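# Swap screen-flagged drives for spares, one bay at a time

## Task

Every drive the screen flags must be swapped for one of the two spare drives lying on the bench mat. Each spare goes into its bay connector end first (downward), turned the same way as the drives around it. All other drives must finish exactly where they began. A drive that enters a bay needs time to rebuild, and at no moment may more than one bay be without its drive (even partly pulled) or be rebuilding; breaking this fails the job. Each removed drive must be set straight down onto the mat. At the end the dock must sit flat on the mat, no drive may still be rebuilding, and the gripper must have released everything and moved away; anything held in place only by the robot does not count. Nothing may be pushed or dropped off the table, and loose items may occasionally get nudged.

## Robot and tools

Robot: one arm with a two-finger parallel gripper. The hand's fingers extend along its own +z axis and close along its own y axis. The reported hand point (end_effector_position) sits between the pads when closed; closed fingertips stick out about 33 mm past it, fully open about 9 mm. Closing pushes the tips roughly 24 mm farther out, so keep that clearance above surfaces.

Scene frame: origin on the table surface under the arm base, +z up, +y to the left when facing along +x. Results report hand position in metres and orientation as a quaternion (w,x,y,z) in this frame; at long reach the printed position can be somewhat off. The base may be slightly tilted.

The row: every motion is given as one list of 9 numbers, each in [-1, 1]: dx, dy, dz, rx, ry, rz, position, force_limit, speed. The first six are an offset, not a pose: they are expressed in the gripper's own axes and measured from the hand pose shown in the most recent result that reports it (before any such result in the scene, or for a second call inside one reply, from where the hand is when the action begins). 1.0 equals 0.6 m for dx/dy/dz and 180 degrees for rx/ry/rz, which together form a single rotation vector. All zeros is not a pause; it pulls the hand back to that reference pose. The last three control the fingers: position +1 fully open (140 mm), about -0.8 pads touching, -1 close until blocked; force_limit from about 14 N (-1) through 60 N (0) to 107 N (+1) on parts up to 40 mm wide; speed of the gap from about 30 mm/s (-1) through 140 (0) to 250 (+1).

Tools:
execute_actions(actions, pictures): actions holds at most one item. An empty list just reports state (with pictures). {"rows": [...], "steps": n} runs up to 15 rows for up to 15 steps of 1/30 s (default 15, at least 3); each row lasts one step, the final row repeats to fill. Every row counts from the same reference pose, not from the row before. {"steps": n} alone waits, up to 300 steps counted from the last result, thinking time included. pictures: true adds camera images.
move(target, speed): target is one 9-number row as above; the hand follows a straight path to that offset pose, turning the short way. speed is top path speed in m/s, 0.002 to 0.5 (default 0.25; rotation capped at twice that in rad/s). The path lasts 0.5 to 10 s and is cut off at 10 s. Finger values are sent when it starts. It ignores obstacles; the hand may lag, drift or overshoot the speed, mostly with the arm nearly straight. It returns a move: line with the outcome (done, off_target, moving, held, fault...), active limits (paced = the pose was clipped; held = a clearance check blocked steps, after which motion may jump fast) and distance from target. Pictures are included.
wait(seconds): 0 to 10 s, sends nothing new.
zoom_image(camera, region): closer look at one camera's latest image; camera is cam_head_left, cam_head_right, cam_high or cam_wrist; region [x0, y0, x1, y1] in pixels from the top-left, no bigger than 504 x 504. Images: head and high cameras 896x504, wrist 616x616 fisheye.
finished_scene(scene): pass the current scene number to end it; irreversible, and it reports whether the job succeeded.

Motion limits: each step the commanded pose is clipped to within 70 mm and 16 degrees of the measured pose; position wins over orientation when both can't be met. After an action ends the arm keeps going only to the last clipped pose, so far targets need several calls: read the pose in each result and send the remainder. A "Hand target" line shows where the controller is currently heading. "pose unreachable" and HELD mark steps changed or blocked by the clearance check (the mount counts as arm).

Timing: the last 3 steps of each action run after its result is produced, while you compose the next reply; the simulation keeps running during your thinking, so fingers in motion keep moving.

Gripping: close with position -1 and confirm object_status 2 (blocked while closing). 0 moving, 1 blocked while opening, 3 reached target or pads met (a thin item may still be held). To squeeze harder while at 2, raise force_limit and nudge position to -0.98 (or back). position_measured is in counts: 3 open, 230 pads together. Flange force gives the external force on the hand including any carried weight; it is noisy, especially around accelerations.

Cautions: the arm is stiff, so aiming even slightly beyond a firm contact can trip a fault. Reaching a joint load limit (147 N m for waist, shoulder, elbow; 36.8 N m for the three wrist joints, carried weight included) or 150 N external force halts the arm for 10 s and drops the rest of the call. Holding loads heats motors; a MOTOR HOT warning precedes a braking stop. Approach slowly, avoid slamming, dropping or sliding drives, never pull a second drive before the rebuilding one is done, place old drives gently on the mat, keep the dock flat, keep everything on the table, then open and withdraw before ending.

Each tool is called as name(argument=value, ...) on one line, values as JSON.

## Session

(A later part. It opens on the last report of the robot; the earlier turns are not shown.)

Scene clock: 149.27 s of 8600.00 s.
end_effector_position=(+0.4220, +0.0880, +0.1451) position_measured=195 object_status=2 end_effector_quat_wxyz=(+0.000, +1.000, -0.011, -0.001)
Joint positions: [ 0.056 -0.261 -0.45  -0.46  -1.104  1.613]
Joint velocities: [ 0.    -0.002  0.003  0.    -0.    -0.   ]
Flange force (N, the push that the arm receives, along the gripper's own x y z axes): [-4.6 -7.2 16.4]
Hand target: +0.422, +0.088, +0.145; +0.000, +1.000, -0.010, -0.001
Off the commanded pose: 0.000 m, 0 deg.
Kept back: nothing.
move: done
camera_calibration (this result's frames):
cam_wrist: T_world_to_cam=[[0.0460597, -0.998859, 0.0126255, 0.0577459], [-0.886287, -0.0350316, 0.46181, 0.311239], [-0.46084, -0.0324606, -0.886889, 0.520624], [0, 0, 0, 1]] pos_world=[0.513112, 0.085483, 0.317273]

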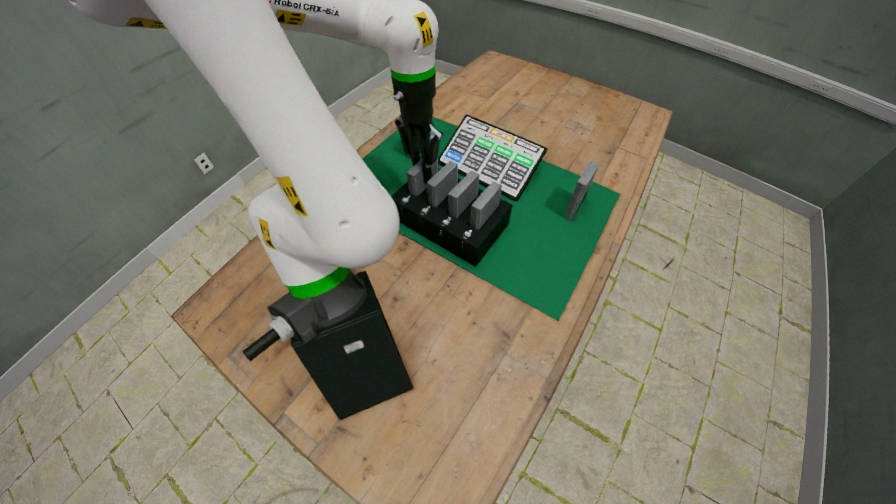

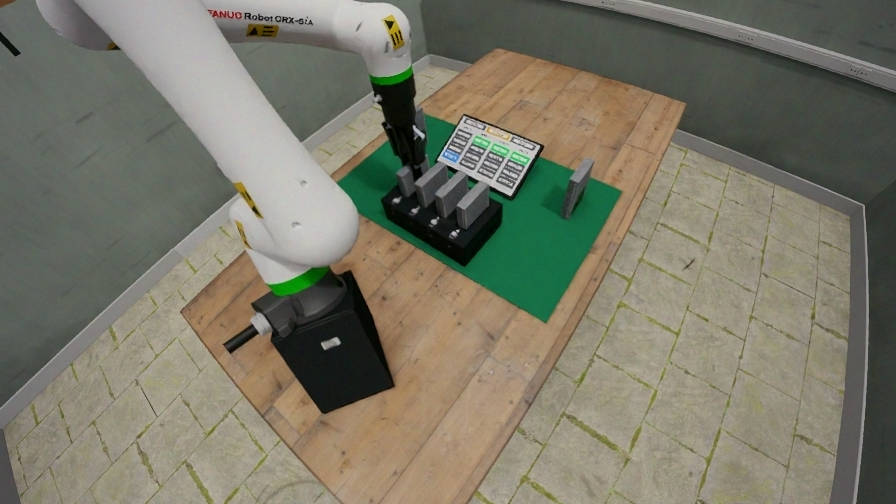

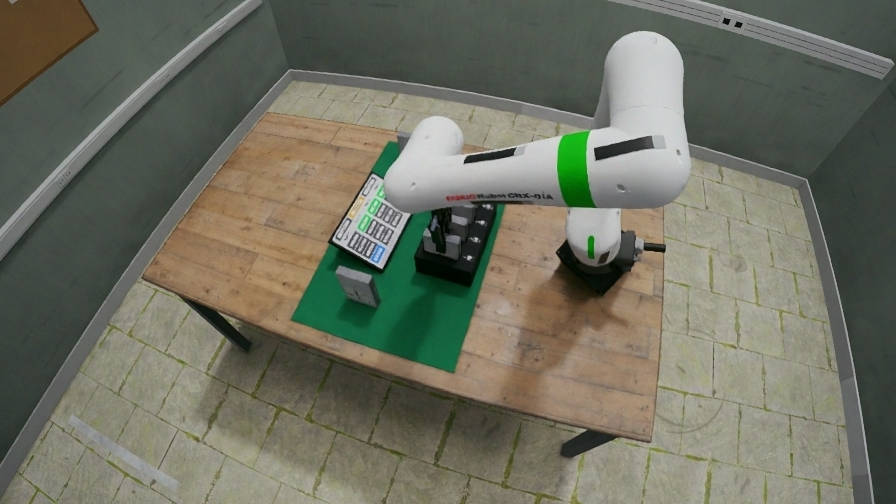

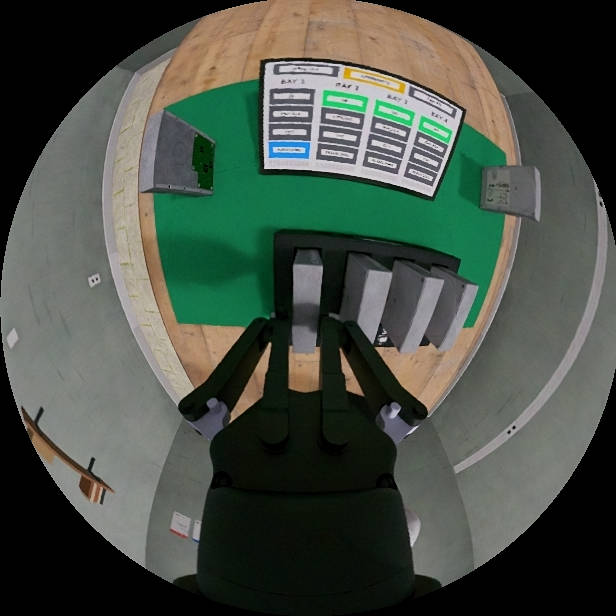

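move(target=[0,0,0,0,0,0,-0.4,0,-0.5])

move(target=[0,0,-0.25,0,0,0,-0.4,0,-0.5], speed=0.1)

execute_actions(actions=[{"steps":300}])

execute_actions(actions=[{"steps":300}])

execute_actions(actions=[{"steps":300}])

execute_actions(actions=[{"steps":300}])

execute_actions(actions=[{"steps":300}])

wait(seconds=7)

Scene clock: 150.20 s of 8600.00 s.
end_effector_position=(+0.4220, +0.0880, +0.1451) position_measured=179 object_status=3 end_effector_quat_wxyz=(+0.000, +1.000, -0.011, -0.001)
Joint positions: [ 0.056 -0.261 -0.45  -0.46  -1.104  1.613]
Joint velocities: [ 0.    -0.001  0.001  0.     0.    -0.001]
Flange force (N, the push that the arm receives, along the gripper's own x y z axes): [-2.5 -9.0 0.6]
Hand target: +0.422, +0.088, +0.145; +0.000, +1.000, -0.011, -0.001
Off the commanded pose: 0.000 m, 0 deg.
Kept back: nothing.
move: done
camera_calibration (this result's frames):
cam_wrist: T_world_to_cam=[[0.0460516, -0.998859, 0.0126256, 0.0577495], [-0.886288, -0.0350243, 0.461809, 0.311239], [-0.46084, -0.0324569, -0.886889, 0.520624], [0, 0, 0, 1]] pos_world=[0.513112, 0.0854824, 0.317274]

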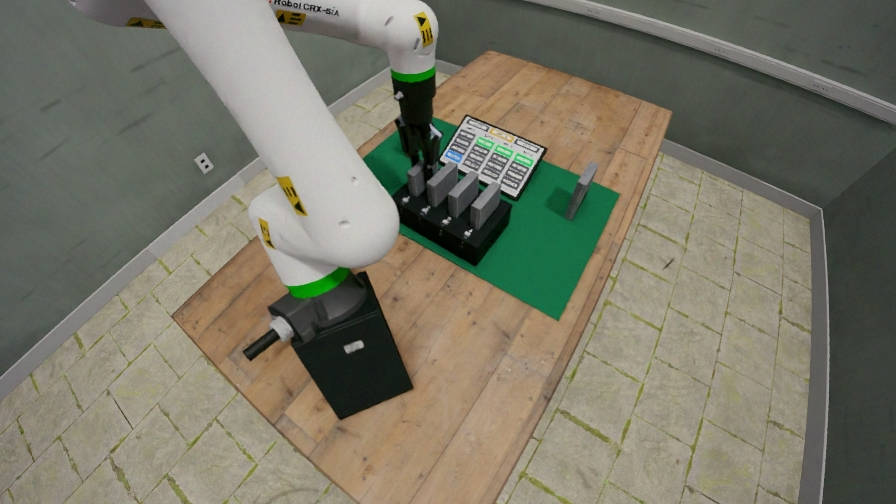

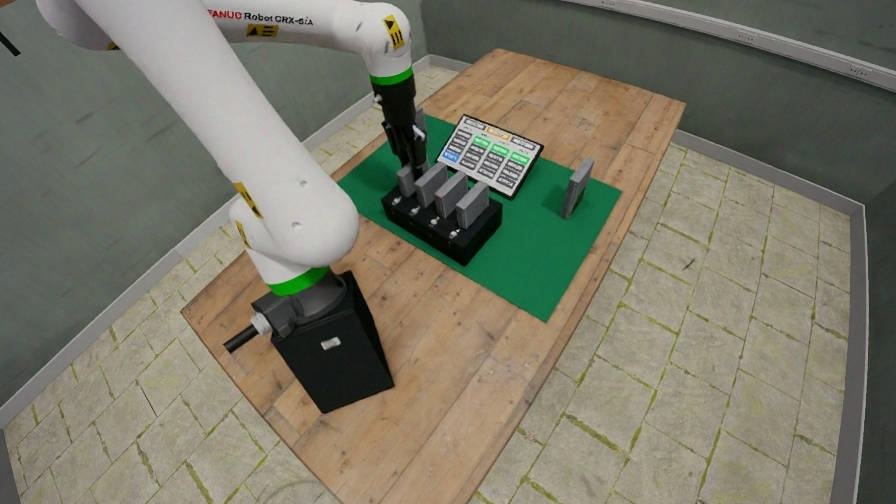

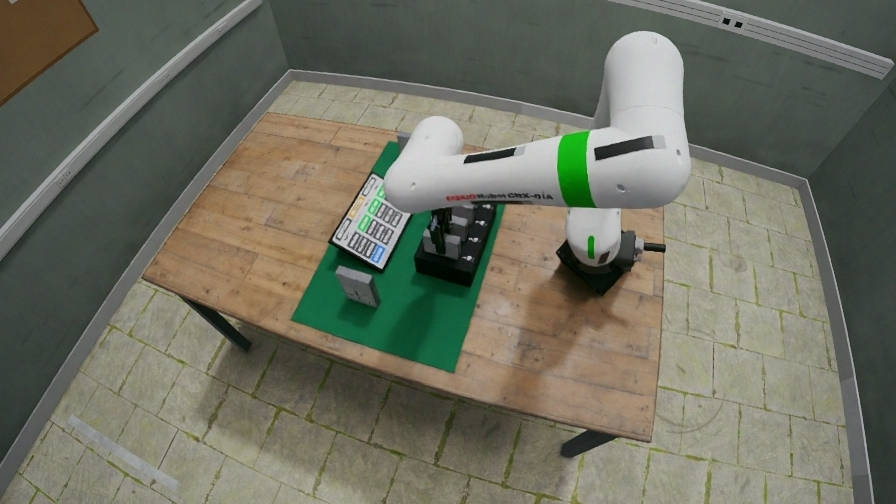

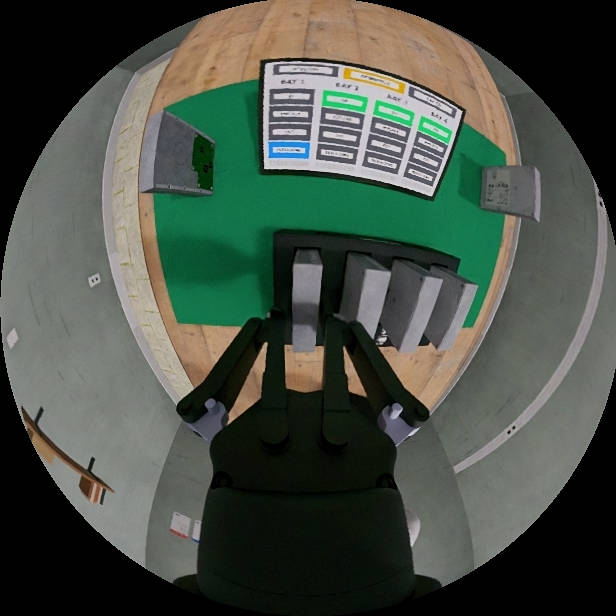

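Scene clock: 152.00 s of 8600.00 s.
end_effector_position=(+0.4229, +0.0883, +0.2951) position_measured=179 object_status=3 end_effector_quat_wxyz=(+0.001, +1.000, -0.010, -0.001)
Joint positions: [-0.157 -0.348 -0.204 -0.466 -1.498  1.658]
Joint velocities: [0.    0.001 0.001 0.    0.    0.   ]
Flange force (N, the push that the arm receives, along the gripper's own x y z axes): [-6.9 -2.7 3.6]
Hand target: +0.423, +0.088, +0.295; +0.001, +1.000, -0.010, -0.001
Off the commanded pose: 0.001 m, 0 deg.
Kept back: nothing.
move: done
camera_calibration (this result's frames):
cam_wrist: T_world_to_cam=[[0.0468095, -0.998818, 0.0131161, 0.0556646], [-0.886278, -0.0354712, 0.461793, 0.242815], [-0.460782, -0.0332408, -0.886891, 0.654076], [0, 0, 0, 1]] pos_world=[0.513983, 0.0859537, 0.467234]

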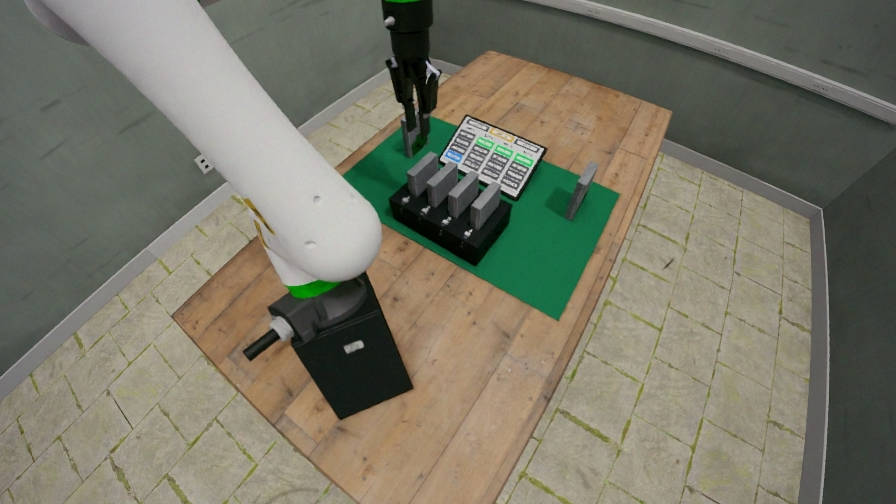

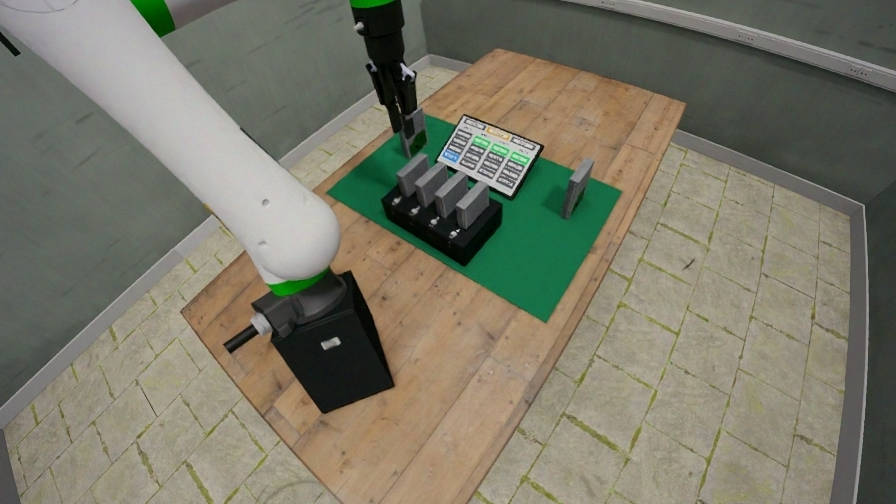

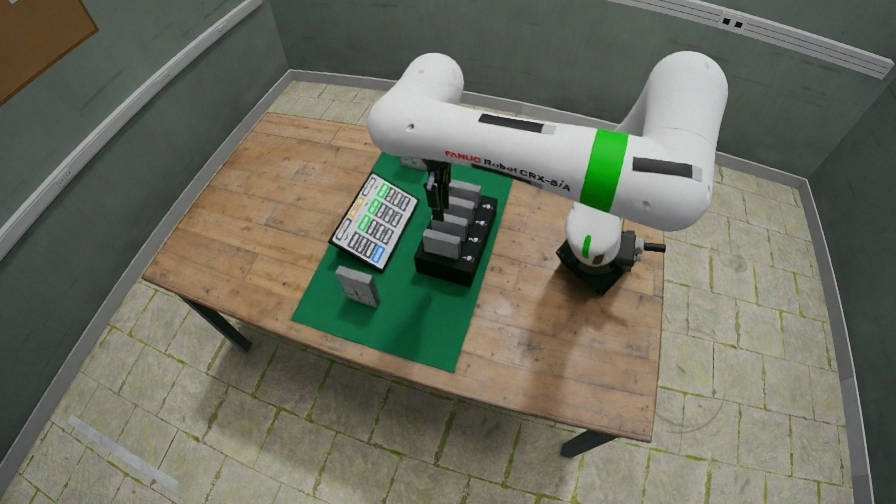

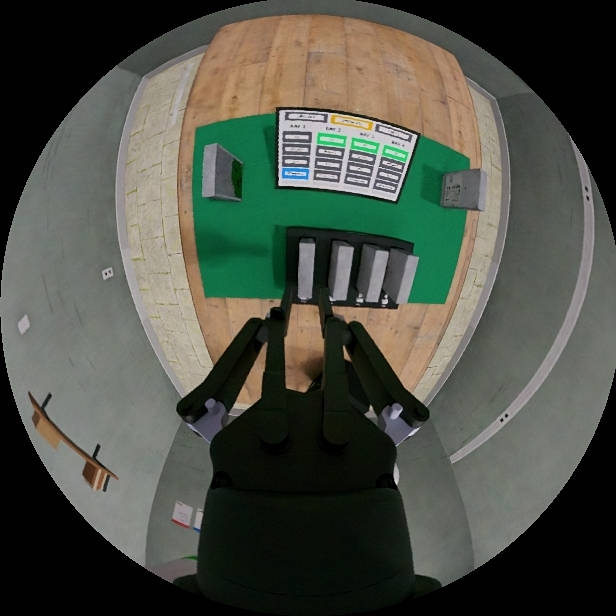

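Scene clock: 162.00 s of 8600.00 s.
end_effector_position=(+0.4229, +0.0883, +0.2951) position_measured=179 object_status=3 end_effector_quat_wxyz=(+0.001, +1.000, -0.010, -0.001)
Joint positions: [-0.157 -0.348 -0.204 -0.466 -1.498  1.658]
Joint velocities: [ 0.     0.    -0.     0.     0.     0.001]
Flange force (N, the push that the arm receives, along the gripper's own x y z axes): [-1.3 -3.9 -0.1]
Hand target: +0.423, +0.088, +0.295; +0.001, +1.000, -0.010, -0.001
Off the commanded pose: 0.001 m, 0 deg.
Kept back: nothing.
Steps of this call (steps 1 to 300: nothing new was sent). Readings (end_effector_position | what the end effector reports):
1: (+0.4229, +0.0883, +0.2951) | position_measured=179 object_status=3
2: (+0.4229, +0.0883, +0.2951) | position_measured=179 object_status=3
4: (+0.4229, +0.0883, +0.2951) | position_measured=179 object_status=3
8: (+0.4229, +0.0883, +0.2951) | position_measured=179 object_status=3
300: the state above

Scene clock: 172.00 s of 8600.00 s.
end_effector_position=(+0.4229, +0.0883, +0.2951) position_measured=179 object_status=3 end_effector_quat_wxyz=(+0.001, +1.000, -0.010, -0.001)
Joint positions: [-0.157 -0.348 -0.204 -0.466 -1.498  1.658]
Joint velocities: [ 0.    -0.001 -0.001 -0.    -0.    -0.001]
Flange force (N, the push that the arm receives, along the gripper's own x y z axes): [-2.9 -1.8 -2.8]
Hand target: +0.423, +0.088, +0.295; +0.001, +1.000, -0.010, -0.001
Off the commanded pose: 0.001 m, 0 deg.
Kept back: nothing.
Steps of this call (steps 1 to 300: nothing new was sent). Readings (end_effector_position | what the end effector reports):
1: (+0.4229, +0.0883, +0.2951) | position_measured=179 object_status=3
2: (+0.4229, +0.0883, +0.2951) | position_measured=179 object_status=3
4: (+0.4229, +0.0883, +0.2951) | position_measured=179 object_status=3
8: (+0.4229, +0.0883, +0.2951) | position_measured=179 object_status=3
300: the state above

Scene clock: 182.00 s of 8600.00 s.
end_effector_position=(+0.4229, +0.0883, +0.2951) position_measured=179 object_status=3 end_effector_quat_wxyz=(+0.001, +1.000, -0.010, -0.001)
Joint positions: [-0.157 -0.348 -0.204 -0.466 -1.498  1.658]
Joint velocities: [-0.     0.     0.002  0.     0.001  0.002]
Flange force (N, the push that the arm receives, along the gripper's own x y z axes): [1.9 2.4 -0.1]
Hand target: +0.423, +0.088, +0.295; +0.001, +1.000, -0.010, -0.001
Off the commanded pose: 0.001 m, 0 deg.
Kept back: nothing.
Steps of this call (steps 1 to 300: nothing new was sent). Readings (end_effector_position | what the end effector reports):
1: (+0.4229, +0.0883, +0.2951) | position_measured=179 object_status=3
2: (+0.4229, +0.0883, +0.2951) | position_measured=179 object_status=3
4: (+0.4229, +0.0883, +0.2951) | position_measured=179 object_status=3
8: (+0.4229, +0.0883, +0.2951) | position_measured=179 object_status=3
300: the state above

Scene clock: 192.00 s of 8600.00 s.
end_effector_position=(+0.4229, +0.0883, +0.2951) position_measured=179 object_status=3 end_effector_quat_wxyz=(+0.001, +1.000, -0.010, -0.001)
Joint positions: [-0.157 -0.348 -0.204 -0.466 -1.498  1.658]
Joint velocities: [ 0.  0.  0. -0.  0.  0.]
Flange force (N, the push that the arm receives, along the gripper's own x y z axes): [-6.6 -2.9 2.8]
Hand target: +0.423, +0.088, +0.295; +0.001, +1.000, -0.010, -0.001
Off the commanded pose: 0.001 m, 0 deg.
Kept back: nothing.
Steps of this call (steps 1 to 300: nothing new was sent). Readings (end_effector_position | what the end effector reports):
1: (+0.4229, +0.0883, +0.2951) | position_measured=179 object_status=3
2: (+0.4229, +0.0883, +0.2951) | position_measured=179 object_status=3
4: (+0.4229, +0.0883, +0.2951) | position_measured=179 object_status=3
8: (+0.4229, +0.0883, +0.2951) | position_measured=179 object_status=3
300: the state above

Scene clock: 202.00 s of 8600.00 s.
end_effector_position=(+0.4229, +0.0883, +0.2951) position_measured=179 object_status=3 end_effector_quat_wxyz=(+0.001, +1.000, -0.010, -0.001)
Joint positions: [-0.157 -0.348 -0.204 -0.466 -1.498  1.658]
Joint velocities: [-0.    -0.    -0.001 -0.    -0.001  0.001]
Flange force (N, the push that the arm receives, along the gripper's own x y z axes): [-5.9 -1.7 2.6]
Hand target: +0.423, +0.088, +0.295; +0.001, +1.000, -0.010, -0.001
Off the commanded pose: 0.001 m, 0 deg.
Kept back: nothing.
Steps of this call (steps 1 to 300: nothing new was sent). Readings (end_effector_position | what the end effector reports):
1: (+0.4229, +0.0883, +0.2951) | position_measured=179 object_status=3
2: (+0.4229, +0.0883, +0.2951) | position_measured=179 object_status=3
4: (+0.4229, +0.0883, +0.2951) | position_measured=179 object_status=3
8: (+0.4229, +0.0883, +0.2951) | position_measured=179 object_status=3
300: the state above

Scene clock: 209.00 s of 8600.00 s.
end_effector_position=(+0.4229, +0.0883, +0.2951) position_measured=179 object_status=3 end_effector_quat_wxyz=(+0.001, +1.000, -0.010, -0.001)
Joint positions: [-0.157 -0.348 -0.204 -0.466 -1.498  1.658]
Joint velocities: [ 0.    -0.001 -0.    -0.    -0.001  0.001]
Flange force (N, the push that the arm receives, along the gripper's own x y z axes): [-6.0 -2.3 1.4]
Hand target: +0.423, +0.088, +0.295; +0.001, +1.000, -0.010, -0.001
Off the commanded pose: 0.001 m, 0 deg.
Kept back: nothing.
Steps of this call (steps 1 to 210: nothing new was sent). Readings (end_effector_position | what the end effector reports):
1: (+0.4229, +0.0883, +0.2951) | position_measured=179 object_status=3
2: (+0.4229, +0.0883, +0.2951) | position_measured=179 object_status=3
4: (+0.4229, +0.0883, +0.2951) | position_measured=179 object_status=3
8: (+0.4229, +0.0883, +0.2951) | position_measured=179 object_status=3
210: the state above
camera_calibration (this result's frames):
cam_wrist: T_world_to_cam=[[0.0467911, -0.998818, 0.0131292, 0.0556563], [-0.886275, -0.0354486, 0.4618, 0.242816], [-0.460789, -0.0332443, -0.886887, 0.654084], [0, 0, 0, 1]] pos_world=[0.513992, 0.0859426, 0.467235]

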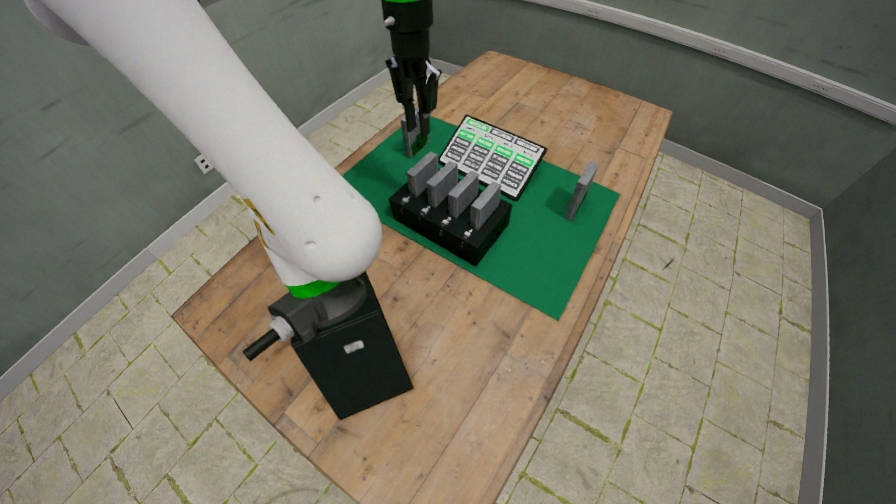

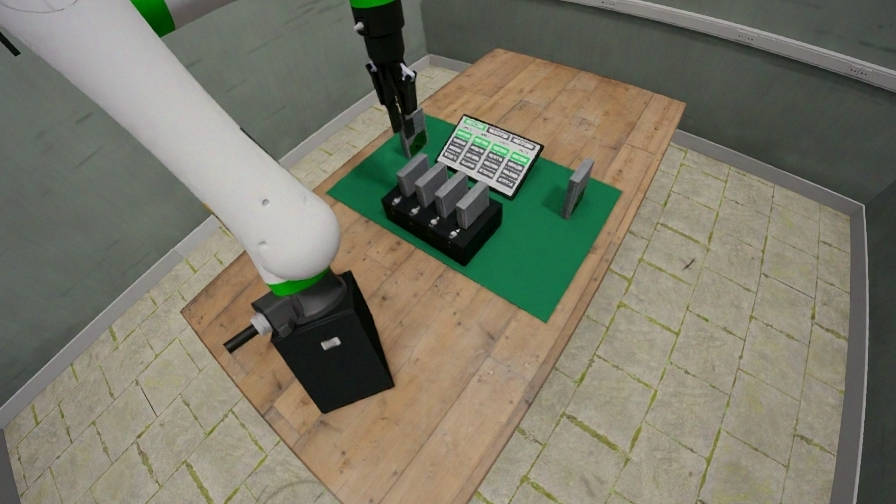

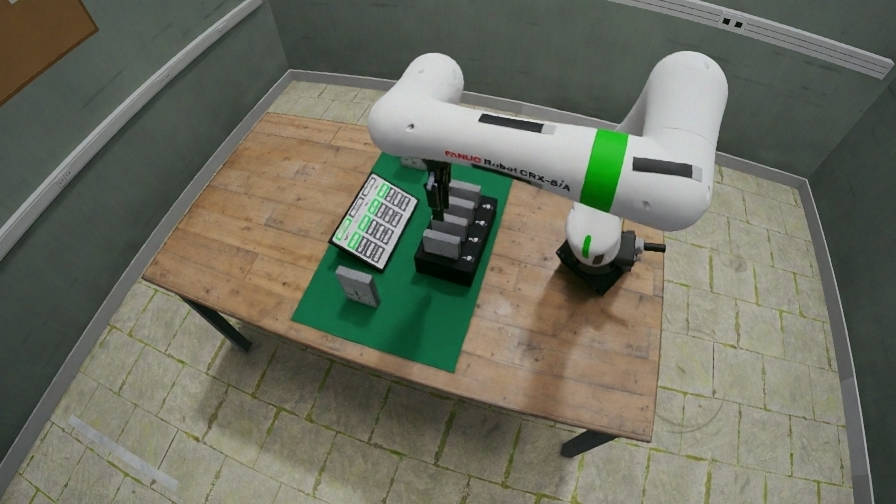

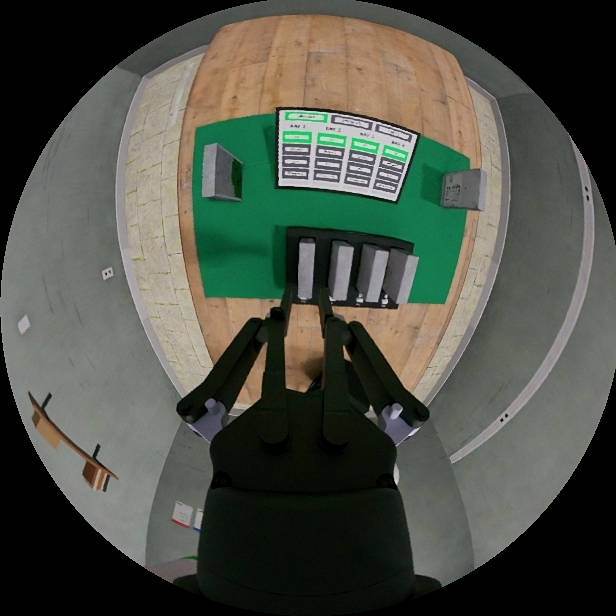

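finished_scene(scene=2)

The scene is finished: the task was done.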